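# Close and lock a mailer box lid with two arms

## Task

Shut the mailer box lid so that all of its flaps sit inside the box walls and the front flap's lock tabs are caught beneath the front wall's ledge. The box must end up roughly at its starting spot, not rotated, with no other object on the table in contact with it. Everything has to stay closed by itself once the robot lets go; anything held shut only by a gripper does not count.

## Robot and tools

Robot: two xArm7 arms (7 revolute joints each) called left_arm and right_arm, each with a parallel two-finger gripper. The names do not describe image sides. left_arm's root sits at (-0.040, +0.417, 0) m with quat_wxyz (+1.000, 0, 0, -0.019). right_arm's root sits at (-0.047, -0.315, 0) m with quat_wxyz (+0.996, 0, 0, -0.091).

Scene frame: the origin is on the table surface midway between the arms. +z is up, +x points out across the table, and left_arm is on the +y side. All gripper poses and velocities in results use this frame. At long reach the printed hand position can be a little off from the real one.

Gripper geometry: the fingers extend along the gripper's +z axis and close along its y axis. end_effector_position (link pinch) is the point between the pads when closed, about 2 cm short of the fingertips. Closing moves the tips roughly 10 mm further along +z.

execute_actions(actions, pictures): actions holds zero or one item.
- Empty list: no command is sent. It returns the current state with pictures.
- Action: {"rows": [...], "steps": n}. Give 1 to 15 rows. steps is 1 to 15 and defaults to 15; each step lasts 1/30 s. Each row is used for one step, and the final row repeats if there are fewer rows than steps. Use at least 8 steps. The result is captured 8 steps before the action finishes, and those remaining steps run while you compose your next reply.
- Wait: {"steps": n} with no rows and n up to 300. It returns after that many steps since the previous result, and your reply time counts toward them.
- pictures: true adds camera images. They are included by default only for the empty-list call.
If a call is refused, nothing reaches the robot.

Row layout: each row is one flat list of 16 numbers, each in [-1, 1], always covering both arms. Numbers 1-7 are left_arm joint offsets, in the order waist, shoulder, upper arm roll, elbow, forearm roll, wrist pitch, wrist roll. Number 8 is left_arm opening. Numbers 9-16 are the same for right_arm.
Joint numbers are offsets in joint space, not positions: 1.0 equals 2.036 rad. They are measured from the joint angles printed in the latest result that lists them. Before any such result in the scene, and for a second or later call inside one reply, they are measured from where the arm is when the action begins. Each row is measured from that same base, not from the previous row. Zeros therefore mean return to the base angles, not stay still.
Opening is absolute, not an offset: +1 is fully open and -1 fully closed.

Joint ranges in rad, in column order: waist -6.283..6.283, shoulder -2.059..2.094, upper arm roll -6.283..6.283, elbow -0.192..3.927, forearm roll -6.283..6.283, wrist pitch -1.693..3.142, wrist roll -6.283..6.283. A call is rejected if a target exceeds a range end by more than 0.010 rad in the outward direction. The real ends may differ by up to 0.010 rad. Targets past a real end are clipped to it, and the result then says "joint sent to its limit", possibly about an earlier action. If that line is missing, you still cannot assume more room.

Motion limits:
- Joint targets move at up to 3.14 rad/s, need 0.16 s to reach that speed, and all joints of an arm are timed to arrive together.
- Each step's target is kept within 0.623 rad of the measured angle.
- If targets would put the gripper more than 70 mm from where it is measured, all of that arm's targets are scaled back.
Between calls, arms keep heading for the last row sent until they nearly stop moving or a HELD step occurs. After that, only a new action moves them further.

Result lines:
- State line (left_arm: … | right_arm: …): end_effector_position in m, end_effector_quat_wxyz, and linear and angular velocities.
- Joint positions / Joint velocities: one block per arm, the 7 joints in rad or rad/s, then the finger-pad gap in m (0.084 when fully open).
- grip_measured: the measured opening, on the same scale as the opening command.
- "joint command not followed": a clearance check altered or blocked some targets.
- HELD: marks steps where your row, or part of it, was not sent.
- MOTOR HOT: warning from 65 °C. OVER-TEMPERATURE FAULT: at 80 °C the arm is braked until it cools. Holding loads, even while you think, heats motors.
- Torque fault: if contact torque hits a joint's load limit, the arm stops, backs that joint off slightly, pauses 10 s and drops the rest of the call. Load limits in N m: waist 45, shoulder 45, upper arm roll 27, elbow 27, forearm roll 27, wrist pitch 18, wrist roll 18. A held object's weight counts toward them.

Gripping: to hold something, command an opening well below grip_measured. The lower the command, the firmer the squeeze, up to about 24 N per pad for items up to about 6 cm wide. Closing fast can press harder, sometimes until the fingers spring open. At -1, parts about 0.5 mm thick or thicker get full force. Sending back the grip_measured value still squeezes lightly, but wider items may slip. Held parts can occasionally be tugged by outside forces.

Other tools:
- zoom_image(camera, region): region is [x0, y0, x1, y1] in pixels of that camera's latest image, origin at top-left, no larger than 504x504. Cameras, all 672x504: cam_head_left, cam_head_right, cam_high, cam_low, cam_left_wrist, cam_right_wrist. The wrist camera frame is wrist_camera_optical (+z forward, +x image right, +y image down).
- show_instructions(): shows the scene's reference image pages. It moves nothing.
- read_manual(section): returns URDF licence text ("licences").
- finished_scene(scene): ends and grades the current scene. It cannot be undone. Replying without any tool call also ends things.

Avoid: arms colliding or pressing on each other, knocking anything off the table, drops, slams, hard pushes, torque and heat faults, and leaving the box shifted, rotated or touched by other objects. The robot keeps moving while you reason, so plan each call before sending it.

Each tool is called after "Emit:" as a command line: name --argument value for each argument, lists and objects as JSON in quotes; but a table of rows of numbers goes row by row, as --pt "numbers of a row", without its own name.

Reference images:

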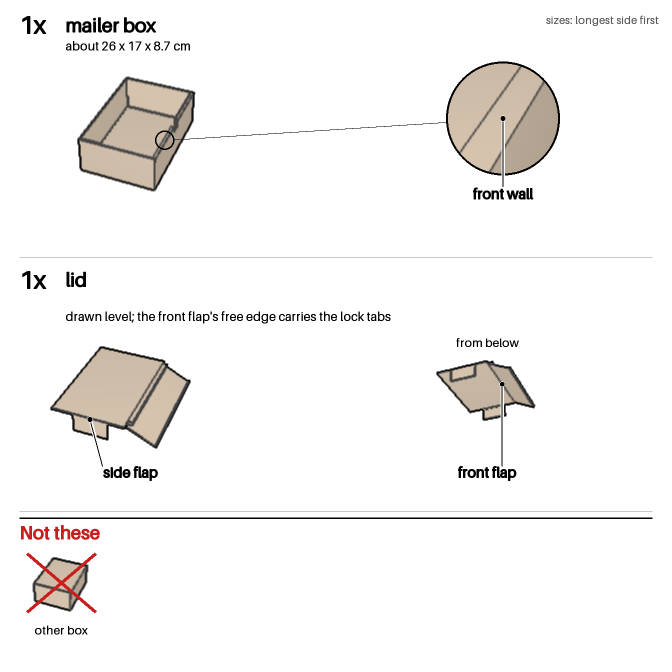

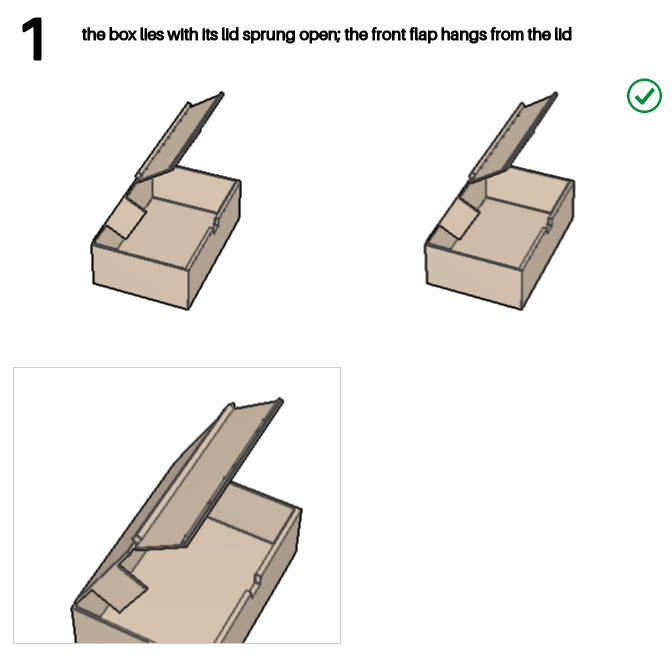

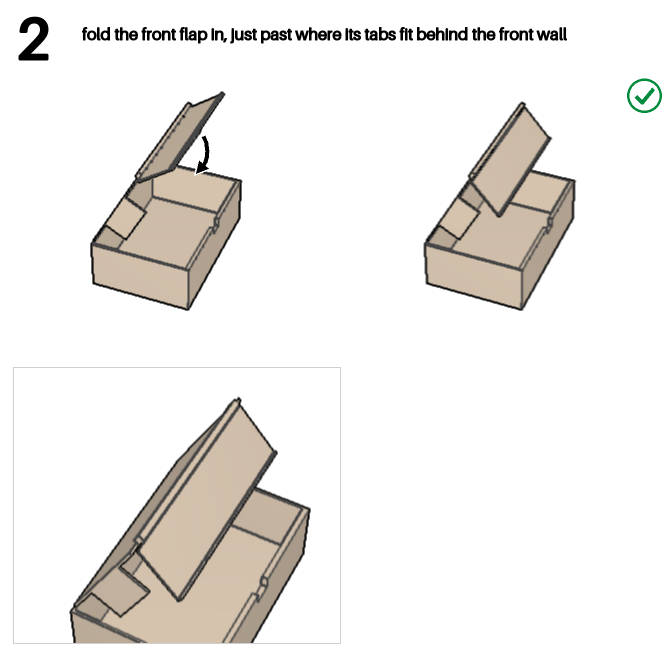

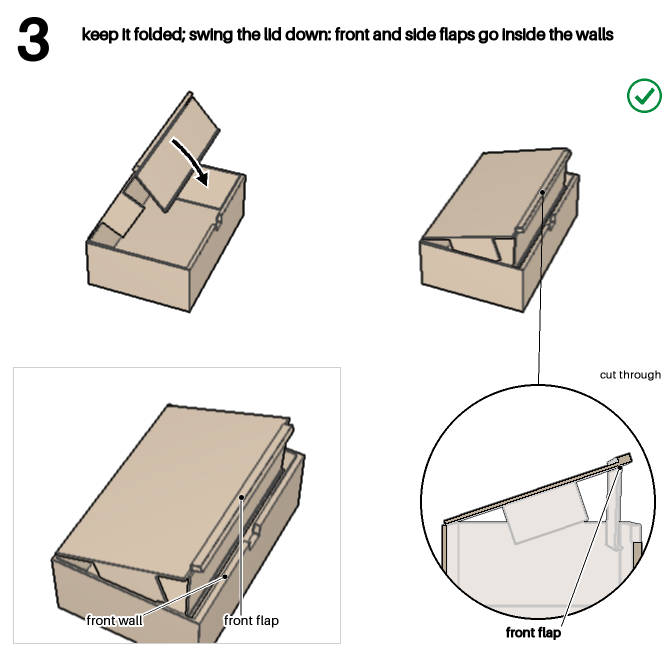

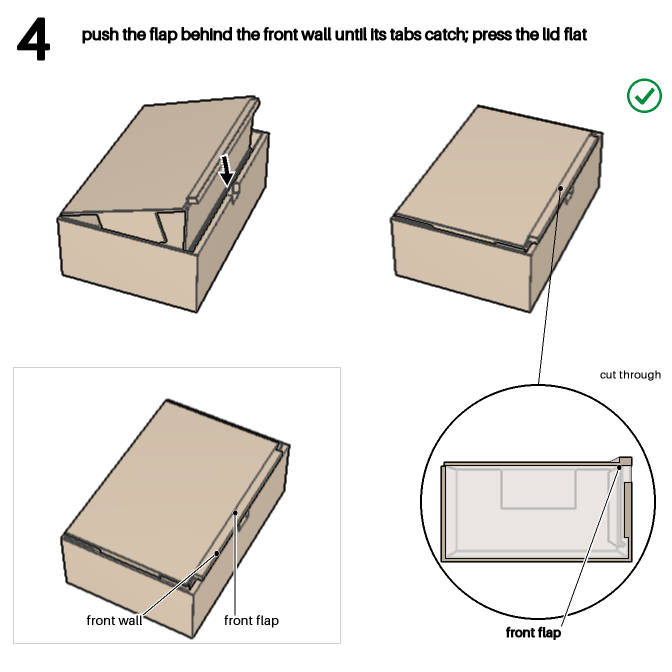

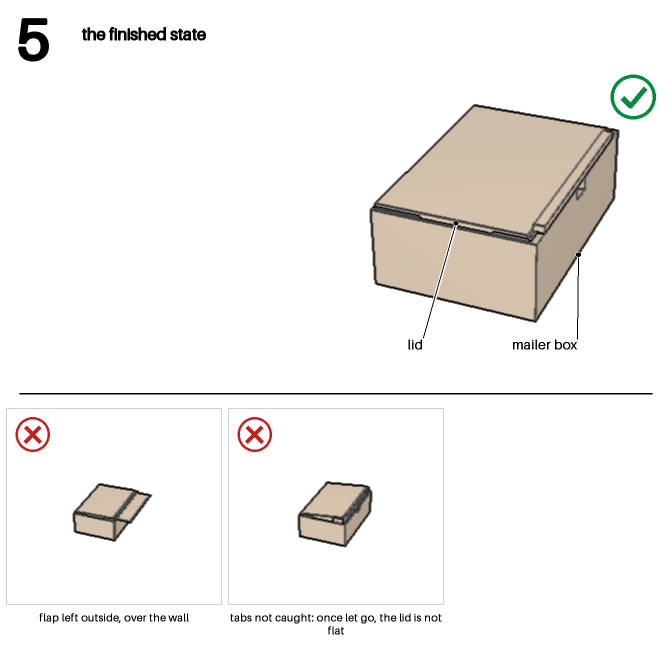

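## Session

Emit:
execute_actions --actions '[]'

Scene clock: 0.00 s of 4240.00 s.
left_arm: end_effector_position=(+0.3611, +0.4024, +0.2526) grip_measured=+1.00 end_effector_quat_wxyz=(-0.001, +1.000, -0.018, +0.003) end_effector_velocity=(-0.000, -0.001, -0.000) end_effector_angular_velocity=(-0.001, +0.000, -0.004) | right_arm: end_effector_position=(+0.3459, -0.3888, +0.2505) grip_measured=+1.00 end_effector_quat_wxyz=(-0.000, +0.996, -0.093, +0.001) end_effector_velocity=(-0.000, +0.000, -0.000) end_effector_angular_velocity=(+0.000, +0.001, +0.001)
Joint positions: left_arm=[-0.001 -0.253  0.     0.923  0.002  1.169 -0.002  0.084] | right_arm=[-0.002 -0.251 -0.003  0.92   0.     1.169 -0.001  0.084]
Joint velocities: left_arm=[-0.002  0.    -0.    -0.    -0.001 -0.     0.001 -0.   ] | right_arm=[ 0.     0.     0.    -0.    -0.     0.001 -0.     0.   ]

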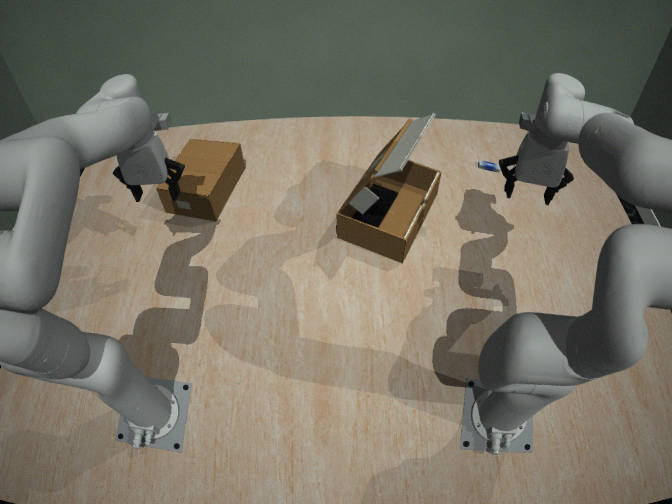

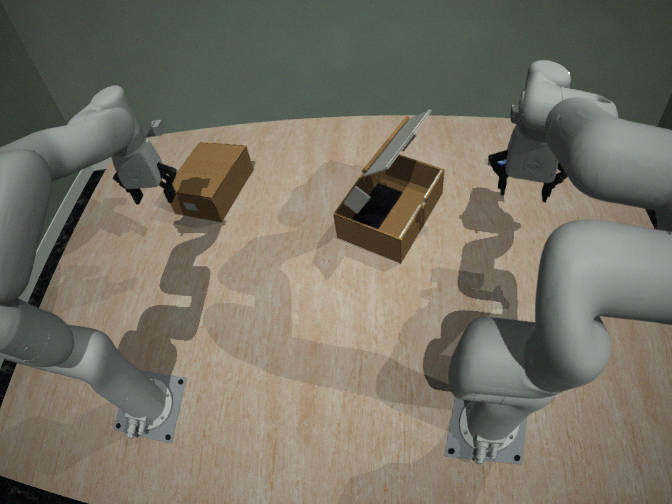

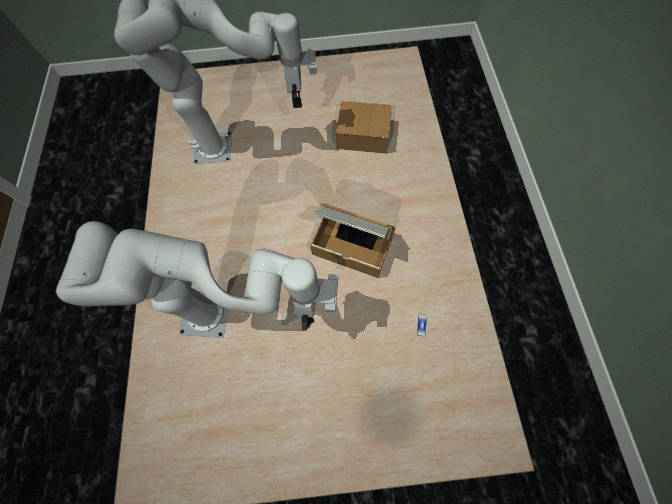

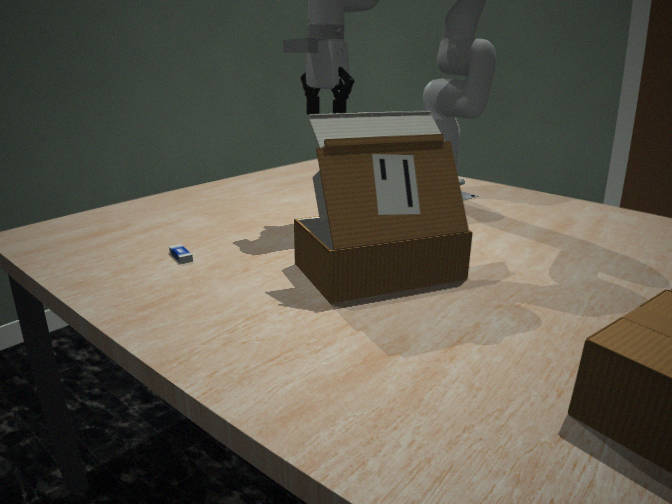

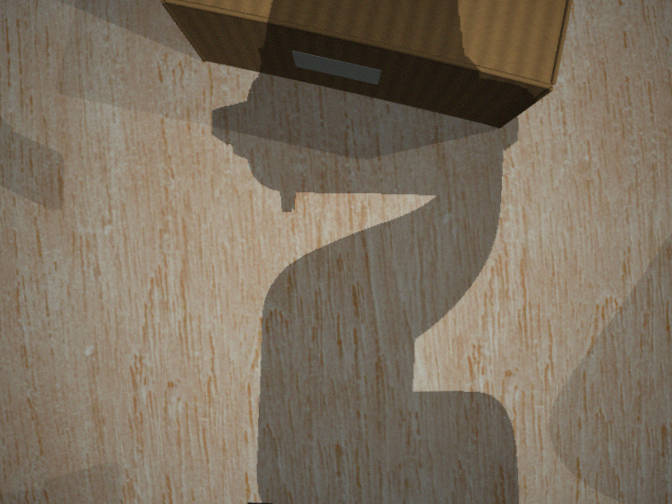

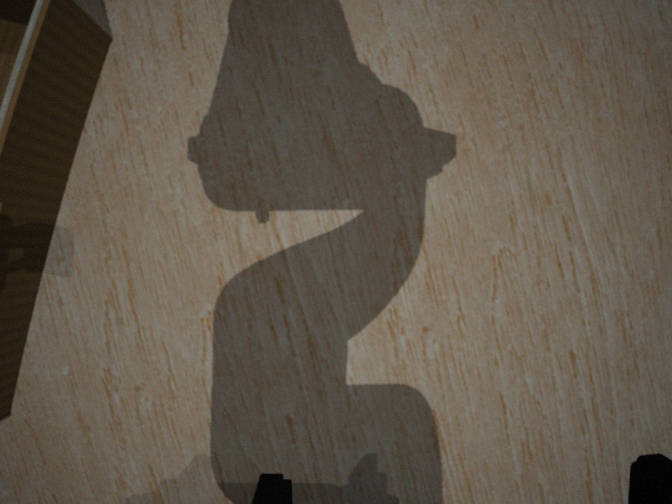

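Emit:
execute_actions --actions '[{"rows":[[-0.357,0.265,0,0.274,0,-0.282,0,-1,0.112,0.155,0,-0.264,0,-0.81,0,-1]]}]'

Emit:
execute_actions --actions '[{"steps":30}]' --pictures true

Scene clock: 2.43 s of 4240.00 s.
left_arm: end_effector_position=(+0.4133, +0.3451, +0.2648) grip_measured=-0.12 end_effector_quat_wxyz=(+0.004, +0.995, -0.078, +0.059) end_effector_velocity=(+0.236, -0.367, +0.057) end_effector_angular_velocity=(-0.087, -0.550, -0.709) | right_arm: end_effector_position=(+0.3403, -0.3672, +0.1829) grip_measured=-0.11 end_effector_quat_wxyz=(-0.002, +0.998, -0.067, -0.022) end_effector_velocity=(-0.060, +0.129, -0.391) end_effector_angular_velocity=(+0.028, +0.224, +0.304)
Joint positions: left_arm=[-0.122 -0.152  0.     1.028  0.002  1.062 -0.002  0.039] | right_arm=[ 0.049 -0.18  -0.003  0.798  0.     1.023 -0.001  0.039]
Joint velocities: left_arm=[-0.693  0.524 -0.015  0.532 -0.001 -0.549  0.001 -0.217] | right_arm=[ 0.298  0.427  0.007 -0.724  0.    -0.924  0.001 -0.216]
Steps of this call (steps 1 to 66: nothing new was sent; steps 67 to 73: the first 7 steps of this action). Readings (joint positions):
67: left_arm=[-0.002 -0.252 0.000 0.924 0.002 1.168 -0.003] | right_arm=[-0.002 -0.251 -0.003 0.920 0.000 1.168 -0.001]
68: left_arm=[-0.007 -0.248 0.002 0.929 0.002 1.162 -0.003] | right_arm=[0.000 -0.249 -0.004 0.916 0.000 1.161 -0.001]
70: left_arm=[-0.048 -0.211 0.006 0.967 0.002 1.123 -0.003] | right_arm=[0.017 -0.228 -0.006 0.880 0.000 1.111 -0.001]
73: the state above

Scene clock: 3.43 s of 4240.00 s.
left_arm: end_effector_position=(+0.4532, -0.0534, +0.3127) grip_measured=-1.00 end_effector_quat_wxyz=(+0.108, +0.888, -0.355, +0.270) end_effector_velocity=(-0.018, -0.077, +0.013) end_effector_angular_velocity=(-0.068, -0.080, -0.099) | right_arm: end_effector_position=(+0.4370, -0.2949, +0.1332) grip_measured=-1.00 end_effector_quat_wxyz=(-0.007, +0.922, +0.019, +0.387) end_effector_velocity=(+0.002, +0.001, +0.004) end_effector_angular_velocity=(+0.001, -0.022, +0.001)
Joint positions: left_arm=[-0.721  0.281 -0.004  1.473  0.002  0.603 -0.002  0.   ] | right_arm=[ 0.226  0.064 -0.003  0.383  0.    -0.477 -0.001  0.   ]
Joint velocities: left_arm=[-0.117  0.083  0.019  0.091  0.001 -0.097 -0.     0.   ] | right_arm=[ 0.     0.004  0.001 -0.003  0.    -0.029  0.     0.   ]
Kept back: nothing.
Steps of this call (steps 1 to 8: the last 8 steps of your previous action; steps 9 to 30: the robot went on to your last target). Readings (joint positions):
1: left_arm=[-0.145 -0.135 0.000 1.045 0.002 1.044 -0.002] | right_arm=[0.059 -0.166 -0.003 0.775 0.000 0.991 -0.001]
2: left_arm=[-0.167 -0.118 0.001 1.062 0.002 1.026 -0.002] | right_arm=[0.069 -0.152 -0.003 0.752 0.000 0.956 -0.001]
4: left_arm=[-0.213 -0.085 0.001 1.097 0.002 0.991 -0.002] | right_arm=[0.090 -0.124 -0.003 0.704 0.000 0.879 -0.001]
8: left_arm=[-0.303 -0.020 0.000 1.164 0.002 0.922 -0.002] | right_arm=[0.133 -0.064 -0.003 0.602 0.000 0.682 -0.001]
30: the state above

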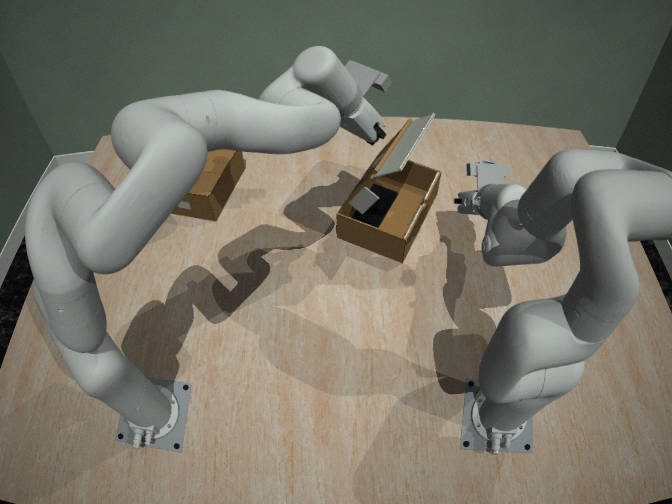

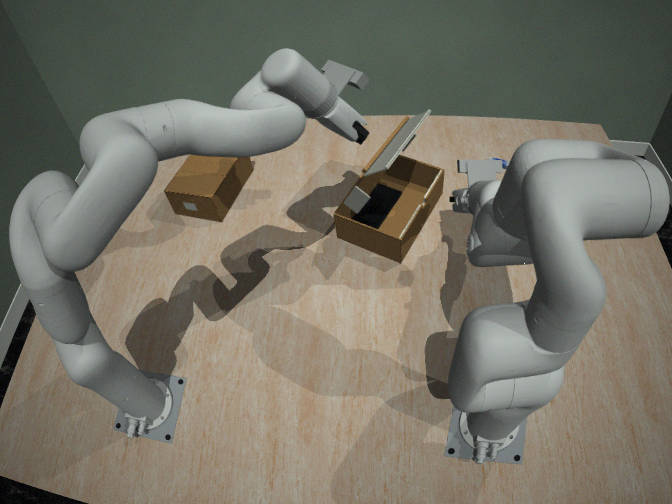

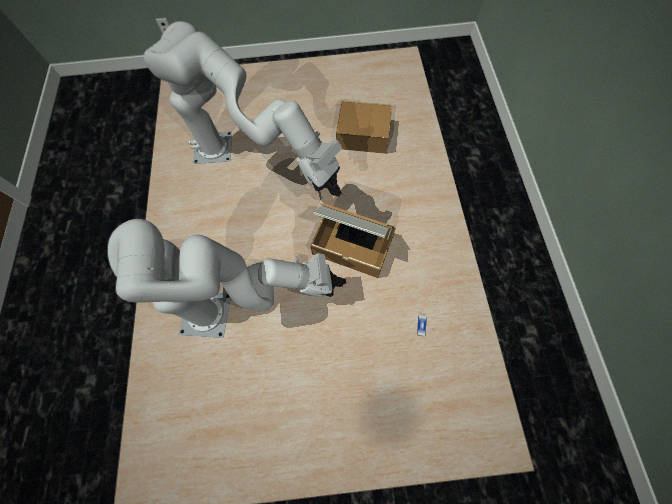

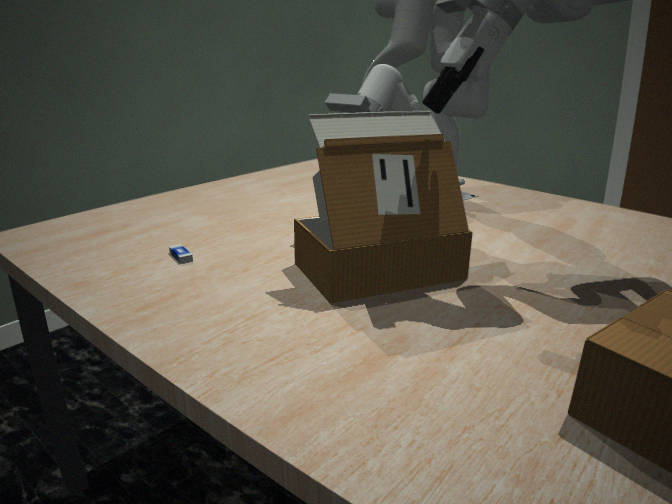

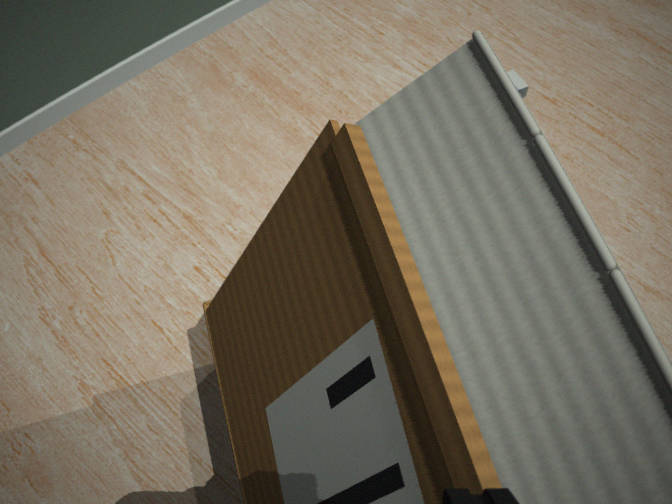

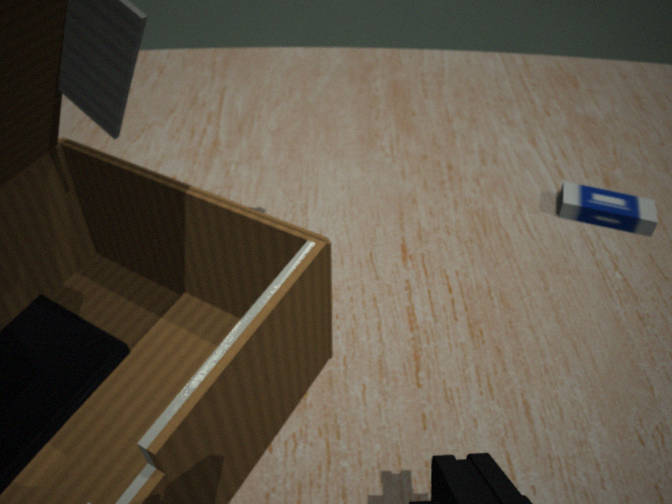

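Emit:
execute_actions --actions '[{"rows":[[0.02,0,0,0,0,0,0,-1,0,0,0,0,0,0,0,-1],[0.02,0,0,0,0,0,0,-1,0,0,0,0,0,0,0,-1],[0.02,0,0,0,0,0,0,-1,0,0,0,0,0,0,0,-1],[0.02,0.01,0,-0.01,0,-0.02,0,-1,0,0,0,0,0,0,0,-1],[0.02,0.02,0,-0.02,0,-0.04,0,-1,0,0,0,0,0,0,0,-1],[0.02,0.03,0,-0.03,0,-0.06,0,-1,0,0,0,0,0,0,0,-1],[0.02,0.04,0,-0.04,0,-0.08,0,-1,0,0,0,0,0,0,0,-1],[0.02,0.05,0,-0.05,0,-0.1,0,-1,0,0,0,0,0,0,0,-1],[0.02,0.06,0,-0.06,0,-0.12,0,-1,0,0,0,0,0,0,0,-1],[0.02,0.065,0,-0.065,0,-0.13,0,-1,0,0,0,0,0,0,0,-1],[0.015,0.07,0,-0.07,0,-0.145,0,-1,0,0,0,0,0,0,0,-1],[0.01,0.08,0,-0.08,0,-0.16,0,-1,0,0,0,0,0,0,0,-1],[0.005,0.085,0,-0.085,0,-0.175,0,-1,0,0,0,0,0,0,0,-1],[0,0.09,0,-0.09,0,-0.19,0,-1,0,0,0,0,0,0,0,-1],[-0.003,0.1,0,-0.1,0,-0.205,0,-1,0,0,0,0,0,0,0,-1]]}]'

Emit:
execute_actions --actions '[{"steps":25}]' --pictures true

Scene clock: 4.30 s of 4240.00 s.
left_arm: end_effector_position=(+0.4754, -0.0355, +0.3028) grip_measured=-1.00 end_effector_quat_wxyz=(+0.104, +0.894, -0.336, +0.277) end_effector_velocity=(+0.086, +0.031, -0.249) end_effector_angular_velocity=(-0.017, -0.028, +0.117) | right_arm: end_effector_position=(+0.4371, -0.2949, +0.1332) grip_measured=-1.00 end_effector_quat_wxyz=(-0.007, +0.922, +0.019, +0.387) end_effector_velocity=(-0.000, -0.000, -0.001) end_effector_angular_velocity=(-0.001, +0.004, -0.000)
Joint positions: left_arm=[-0.684  0.296  0.001  1.459  0.002  0.561 -0.002  0.   ] | right_arm=[ 0.226  0.064 -0.003  0.383  0.    -0.477 -0.001  0.   ]
Joint velocities: left_arm=[ 0.099  0.3    0.02  -0.323  0.001 -0.655 -0.001  0.   ] | right_arm=[-0.    -0.    -0.     0.    -0.     0.004 -0.     0.   ]
Steps of this call (steps 1 to 15: the robot went on to your last target; steps 16 to 19: nothing new was sent; steps 20 to 26: the first 7 steps of this action). Readings (joint positions):
20: left_arm=[-0.727 0.287 0.000 1.481 0.002 0.595 -0.002] | right_arm=[0.226 0.065 -0.003 0.383 0.000 -0.480 -0.001]
21: left_arm=[-0.723 0.286 -0.002 1.480 0.002 0.596 -0.002] | right_arm=[0.226 0.065 -0.003 0.383 0.000 -0.479 -0.001]
23: left_arm=[-0.704 0.284 -0.006 1.476 0.002 0.599 -0.002] | right_arm=[0.226 0.065 -0.003 0.383 0.000 -0.478 -0.001]
26: the state above

Scene clock: 5.13 s of 4240.00 s.
left_arm: end_effector_position=(+0.4526, -0.0588, +0.1505) grip_measured=-1.00 end_effector_quat_wxyz=(+0.112, +0.886, -0.357, +0.274) end_effector_velocity=(-0.003, +0.001, -0.007) end_effector_angular_velocity=(+0.008, +0.009, -0.003) | right_arm: end_effector_position=(+0.4370, -0.2949, +0.1332) grip_measured=-1.00 end_effector_quat_wxyz=(-0.007, +0.922, +0.019, +0.387) end_effector_velocity=(-0.000, -0.000, -0.001) end_effector_angular_velocity=(+0.000, +0.001, -0.001)
Joint positions: left_arm=[-0.727  0.484 -0.004  1.27   0.002  0.185 -0.002  0.   ] | right_arm=[ 0.226  0.064 -0.003  0.383  0.    -0.477 -0.001  0.   ]
Joint velocities: left_arm=[-0.     0.006 -0.002 -0.006  0.001 -0.001 -0.     0.   ] | right_arm=[-0.     0.001 -0.    -0.001  0.    -0.     0.     0.   ]
Kept back: nothing.
Steps of this call (steps 1 to 8: the last 8 steps of your previous action; steps 9 to 25: the robot went on to your last target). Readings (joint positions):
1: left_arm=[-0.682 0.308 0.001 1.447 0.002 0.537 -0.002] | right_arm=[0.226 0.064 -0.003 0.383 0.000 -0.477 -0.001]
2: left_arm=[-0.681 0.324 -0.001 1.431 0.002 0.509 -0.002] | right_arm=[0.226 0.064 -0.003 0.383 0.000 -0.477 -0.001]
4: left_arm=[-0.681 0.358 -0.004 1.396 0.002 0.449 -0.002] | right_arm=[0.226 0.064 -0.003 0.383 0.000 -0.477 -0.001]
8: left_arm=[-0.695 0.423 -0.003 1.332 0.002 0.319 -0.002] | right_arm=[0.226 0.064 -0.003 0.383 0.000 -0.477 -0.001]
25: the state above

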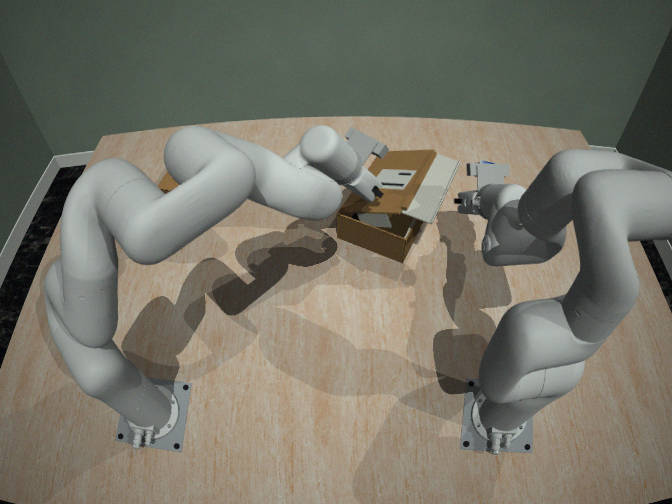

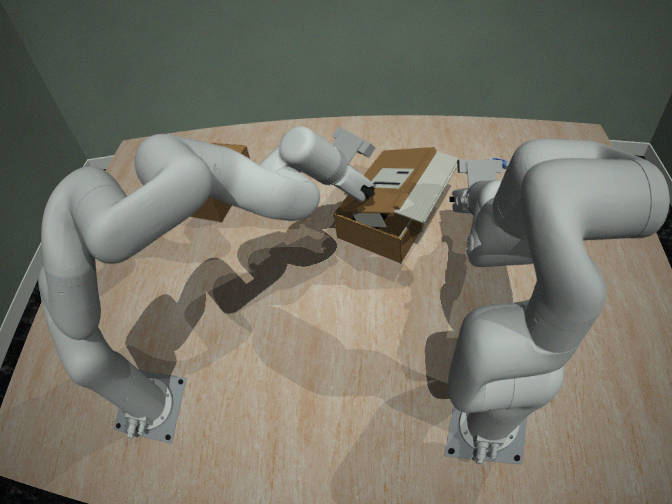

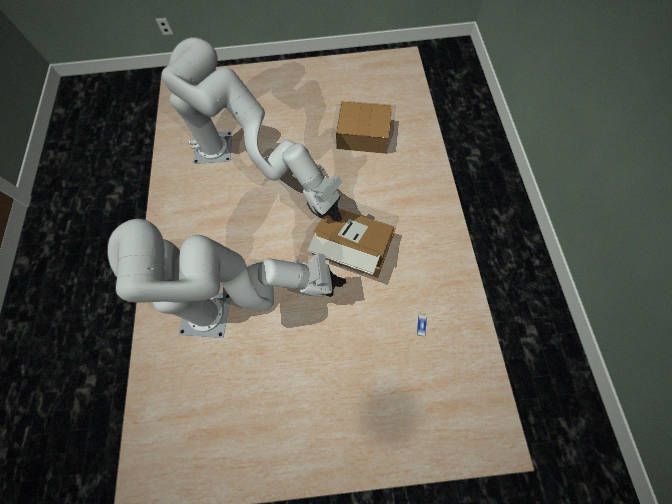

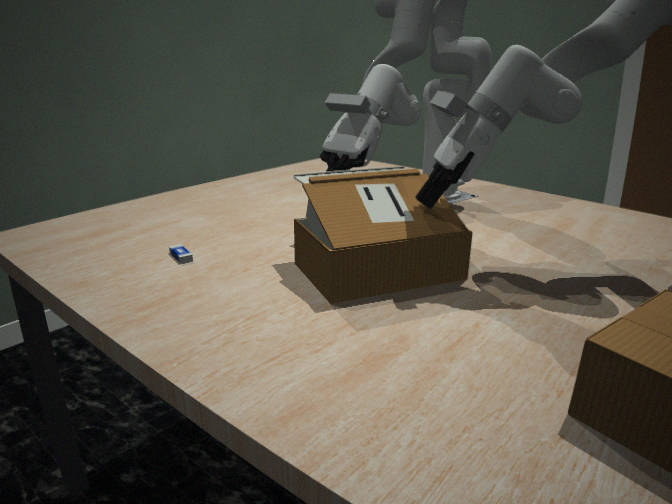

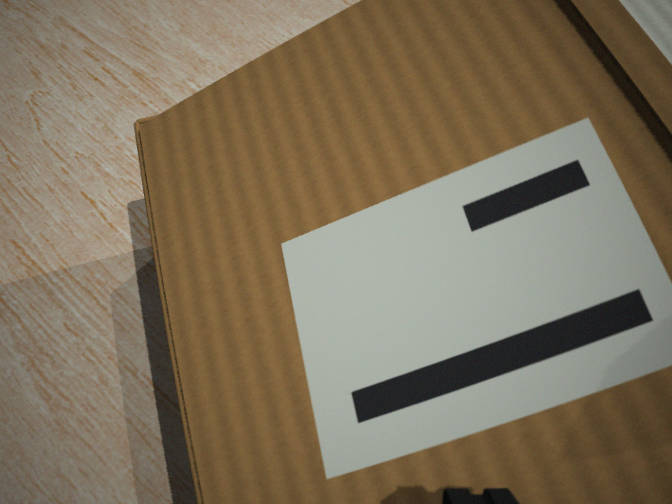

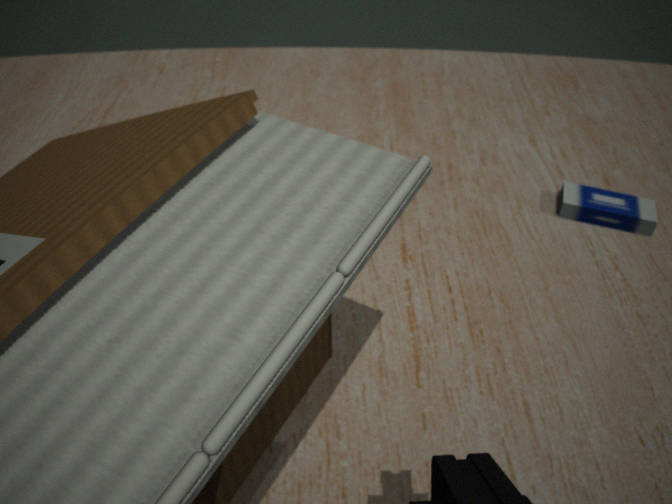

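Emit:
execute_actions --actions '[{"rows":[[0,0,0,0,0,0,0,-1,0,-0.156,0,0.019,0,0.173,0,-1],[0,0,0,0,0,0,0,-1,0,-0.156,0,0.019,0,0.173,0,-1],[0,0,0,0,0,0,0,-1,0,-0.156,0,0.019,0,0.173,0,-1],[0,0,0,0,0,0,0,-1,0,-0.156,0,0.019,0,0.173,0,-1],[0,0,0,0,0,0,0,-1,0,-0.156,0,0.019,0,0.173,0,-1],[0,0,0,0,0,0,0,-1,0,-0.156,0,0.019,0,0.173,0,-1],[0,0,0,0,0,0,0,-1,0,-0.156,0,0.019,0,0.173,0,-1],[0,0,0,0,0,0,0,-1,0,-0.156,0,0.019,0,0.173,0,-1],[0,0,0,0,0,0,0,-1,0,-0.156,0,0.019,0,0.173,0,-1],[0,0,0,0,0,0,0,-1,0,-0.156,0,0.019,0,0.173,0,-1],[0,0,0,0,0,0,0,-1,0,-0.156,0,0.019,0,0.173,0,-1],[0,0,0,0,0,0,0,-1,0,-0.156,0,0.019,0,0.173,0,-1],[0,0,0,0,0,0,0,-1,0.068,-0.081,0,0.094,0,0.173,0,-1]]}]'

Emit:
execute_actions --actions '[{"steps":30}]'

Emit:
execute_actions --actions '[{"rows":[[0,0,0,0,0,0,0,-1,0,0.11,0,-0.017,0,-0.127,0,-1]]}]'

Emit:
execute_actions --actions '[{"steps":20}]' --pictures true

Scene clock: 6.47 s of 4240.00 s.
left_arm: end_effector_position=(+0.4526, -0.0587, +0.1504) grip_measured=-1.00 end_effector_quat_wxyz=(+0.112, +0.886, -0.357, +0.274) end_effector_velocity=(+0.000, -0.000, +0.001) end_effector_angular_velocity=(+0.000, -0.002, -0.002) | right_arm: end_effector_position=(+0.4418, -0.2946, +0.1899) grip_measured=-1.00 end_effector_quat_wxyz=(-0.008, +0.921, +0.019, +0.390) end_effector_velocity=(+0.032, -0.001, +0.451) end_effector_angular_velocity=(+0.015, -0.233, -0.006)
Joint positions: left_arm=[-0.727  0.484 -0.004  1.27   0.002  0.185 -0.002  0.   ] | right_arm=[ 0.226 -0.131 -0.003  0.408  0.    -0.262 -0.001  0.   ]
Joint velocities: left_arm=[ 0.001 -0.001 -0.     0.     0.002  0.     0.001  0.   ] | right_arm=[-0.001 -1.321 -0.005  0.239  0.001  1.327  0.     0.   ]
Steps of this call (steps 1 to 15: the robot went on to your last target; steps 16 to 33: nothing new was sent; steps 34 to 40: the first 7 steps of this action). Readings (joint positions):
34: left_arm=[-0.727 0.484 -0.004 1.270 0.002 0.185 -0.002] | right_arm=[0.226 0.064 -0.003 0.383 0.000 -0.476 -0.001]
35: left_arm=[-0.727 0.484 -0.004 1.270 0.002 0.185 -0.002] | right_arm=[0.226 0.059 -0.003 0.383 0.000 -0.468 -0.001]
37: left_arm=[-0.727 0.484 -0.004 1.270 0.002 0.185 -0.002] | right_arm=[0.226 0.009 -0.003 0.386 0.000 -0.407 -0.001]
40: the state above

Scene clock: 7.47 s of 4240.00 s.
left_arm: end_effector_position=(+0.4526, -0.0588, +0.1505) grip_measured=-1.00 end_effector_quat_wxyz=(+0.112, +0.886, -0.357, +0.274) end_effector_velocity=(+0.001, +0.001, +0.000) end_effector_angular_velocity=(-0.001, +0.001, +0.002) | right_arm: end_effector_position=(+0.4747, -0.2202, +0.2239) grip_measured=-1.00 end_effector_quat_wxyz=(-0.035, +0.917, +0.083, +0.388) end_effector_velocity=(-0.000, +0.001, -0.000) end_effector_angular_velocity=(-0.000, +0.002, +0.002)
Joint positions: left_arm=[-0.727  0.484 -0.004  1.27   0.002  0.185 -0.002  0.   ] | right_arm=[ 0.364 -0.101 -0.004  0.574  0.    -0.125 -0.001  0.   ]
Joint velocities: left_arm=[ 0.001  0.     0.     0.    -0.001 -0.    -0.     0.   ] | right_arm=[ 0.001  0.001  0.001  0.001 -0.001  0.001  0.001  0.   ]
Kept back: nothing.
Steps of this call (steps 1 to 8: the last 8 steps of your previous action; steps 9 to 30: the robot went on to your last target). Readings (joint positions):
1: left_arm=[-0.727 0.484 -0.004 1.270 0.002 0.185 -0.002] | right_arm=[0.226 -0.172 -0.004 0.415 0.000 -0.221 -0.001]
2: left_arm=[-0.727 0.484 -0.004 1.270 0.002 0.185 -0.002] | right_arm=[0.226 -0.203 -0.004 0.420 0.000 -0.188 -0.001]
4: left_arm=[-0.727 0.484 -0.004 1.270 0.002 0.185 -0.002] | right_arm=[0.226 -0.237 -0.004 0.423 0.000 -0.151 -0.001]
8: left_arm=[-0.727 0.484 -0.004 1.270 0.002 0.185 -0.002] | right_arm=[0.248 -0.225 -0.007 0.443 0.001 -0.129 -0.001]
30: the state above
All arms were judged still, so your last target was given up. Only a new action makes them travel on or press farther. Fingers that are still opening or closing keep moving.

Scene clock: 7.70 s of 4240.00 s.
left_arm: end_effector_position=(+0.4526, -0.0588, +0.1505) grip_measured=-1.00 end_effector_quat_wxyz=(+0.112, +0.886, -0.357, +0.274) end_effector_velocity=(-0.002, -0.001, -0.001) end_effector_angular_velocity=(+0.001, +0.002, -0.003) | right_arm: end_effector_position=(+0.4754, -0.2201, +0.1649) grip_measured=-1.00 end_effector_quat_wxyz=(-0.034, +0.919, +0.083, +0.385) end_effector_velocity=(-0.085, -0.012, -0.404) end_effector_angular_velocity=(-0.056, +0.288, +0.007)
Joint positions: left_arm=[-0.727  0.484 -0.004  1.27   0.002  0.185 -0.002  0.   ] | right_arm=[ 0.364  0.068 -0.003  0.546  0.    -0.315 -0.001  0.   ]
Joint velocities: left_arm=[-0.001  0.001 -0.002 -0.001  0.001  0.    -0.     0.   ] | right_arm=[ 0.003  0.93   0.003 -0.257 -0.001 -0.894 -0.     0.   ]
Steps of this call (steps 1 to 7: the first 7 steps of this action). Readings (joint positions):
1: left_arm=[-0.727 0.484 -0.004 1.270 0.002 0.185 -0.002] | right_arm=[0.364 -0.100 -0.004 0.574 0.000 -0.126 -0.001]
2: left_arm=[-0.727 0.484 -0.004 1.270 0.002 0.185 -0.002] | right_arm=[0.364 -0.095 -0.004 0.574 0.000 -0.134 -0.001]
4: left_arm=[-0.727 0.484 -0.004 1.270 0.002 0.185 -0.002] | right_arm=[0.364 -0.049 -0.004 0.571 0.000 -0.194 -0.001]
7: the state above

Scene clock: 8.37 s of 4240.00 s.
left_arm: end_effector_position=(+0.4526, -0.0588, +0.1505) grip_measured=-1.00 end_effector_quat_wxyz=(+0.112, +0.886, -0.357, +0.274) end_effector_velocity=(-0.000, -0.000, +0.000) end_effector_angular_velocity=(+0.000, +0.000, -0.001) | right_arm: end_effector_position=(+0.4750, -0.2202, +0.1487) grip_measured=-1.00 end_effector_quat_wxyz=(-0.034, +0.917, +0.083, +0.388) end_effector_velocity=(-0.000, -0.000, -0.001) end_effector_angular_velocity=(-0.000, +0.002, -0.000)
Joint positions: left_arm=[-0.727  0.484 -0.004  1.27   0.002  0.185 -0.002  0.   ] | right_arm=[ 0.364  0.123 -0.004  0.539  0.    -0.383 -0.001  0.   ]
Joint velocities: left_arm=[-0.     0.    -0.     0.001 -0.001  0.001  0.001  0.   ] | right_arm=[-0.001  0.002  0.    -0.    -0.    -0.001  0.     0.   ]
Kept back: nothing.
Steps of this call (steps 1 to 8: the last 8 steps of your previous action; steps 9 to 20: the robot went on to your last target). Readings (joint positions):
1: left_arm=[-0.727 0.484 -0.004 1.270 0.002 0.185 -0.002] | right_arm=[0.364 0.094 -0.003 0.539 0.000 -0.340 -0.001]
2: left_arm=[-0.727 0.484 -0.004 1.270 0.002 0.185 -0.002] | right_arm=[0.364 0.109 -0.003 0.535 0.000 -0.356 -0.001]
4: left_arm=[-0.727 0.484 -0.004 1.270 0.002 0.185 -0.002] | right_arm=[0.364 0.119 -0.003 0.537 0.000 -0.373 -0.001]
8: left_arm=[-0.727 0.484 -0.004 1.270 0.002 0.185 -0.002] | right_arm=[0.364 0.121 -0.004 0.541 0.000 -0.382 -0.001]
20: the state above

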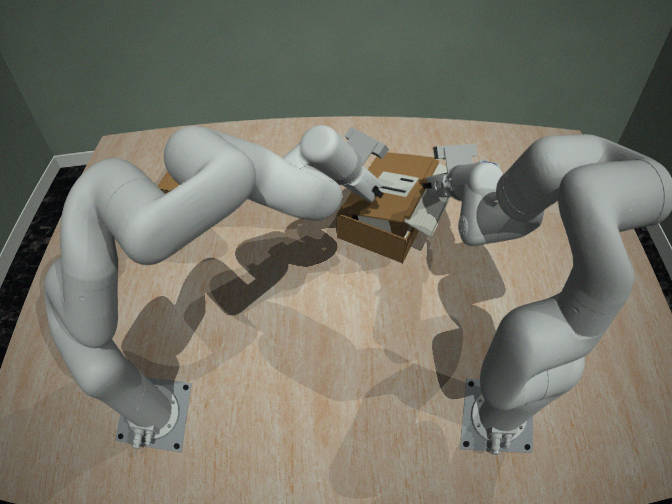

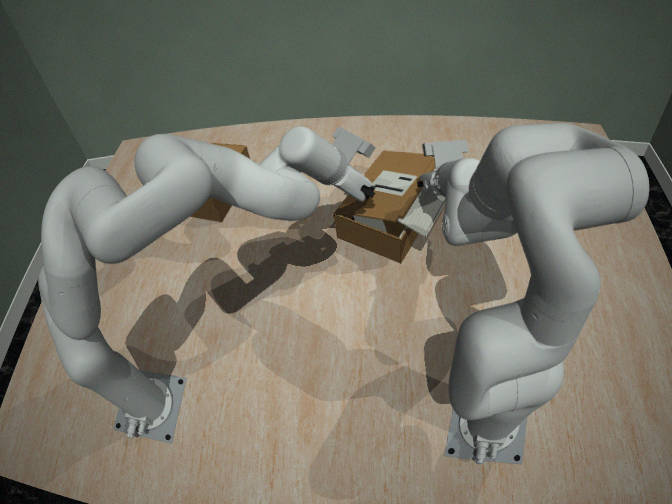

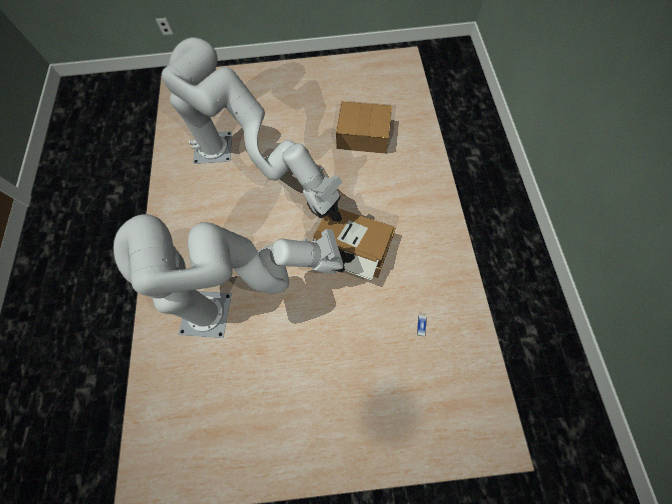

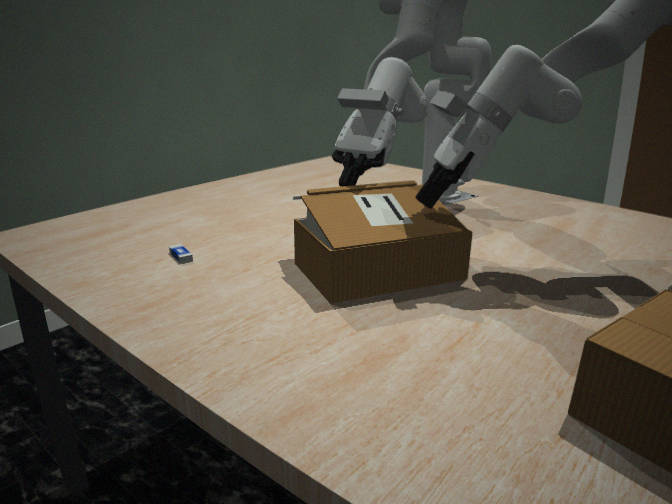

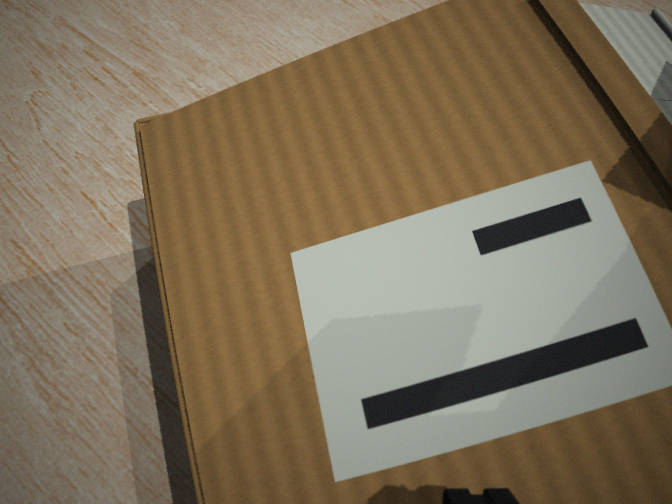

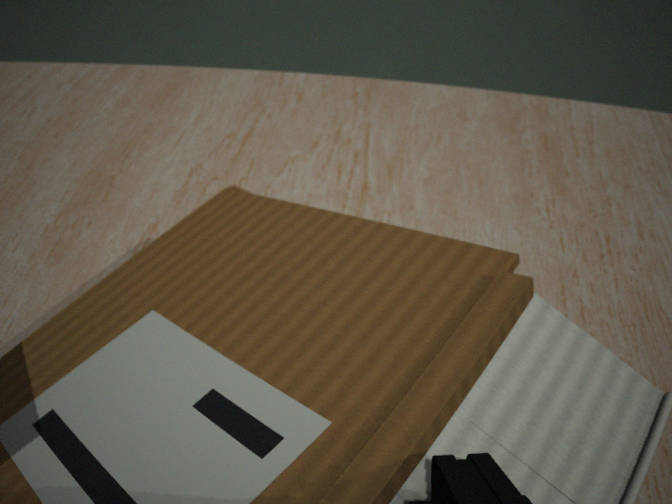

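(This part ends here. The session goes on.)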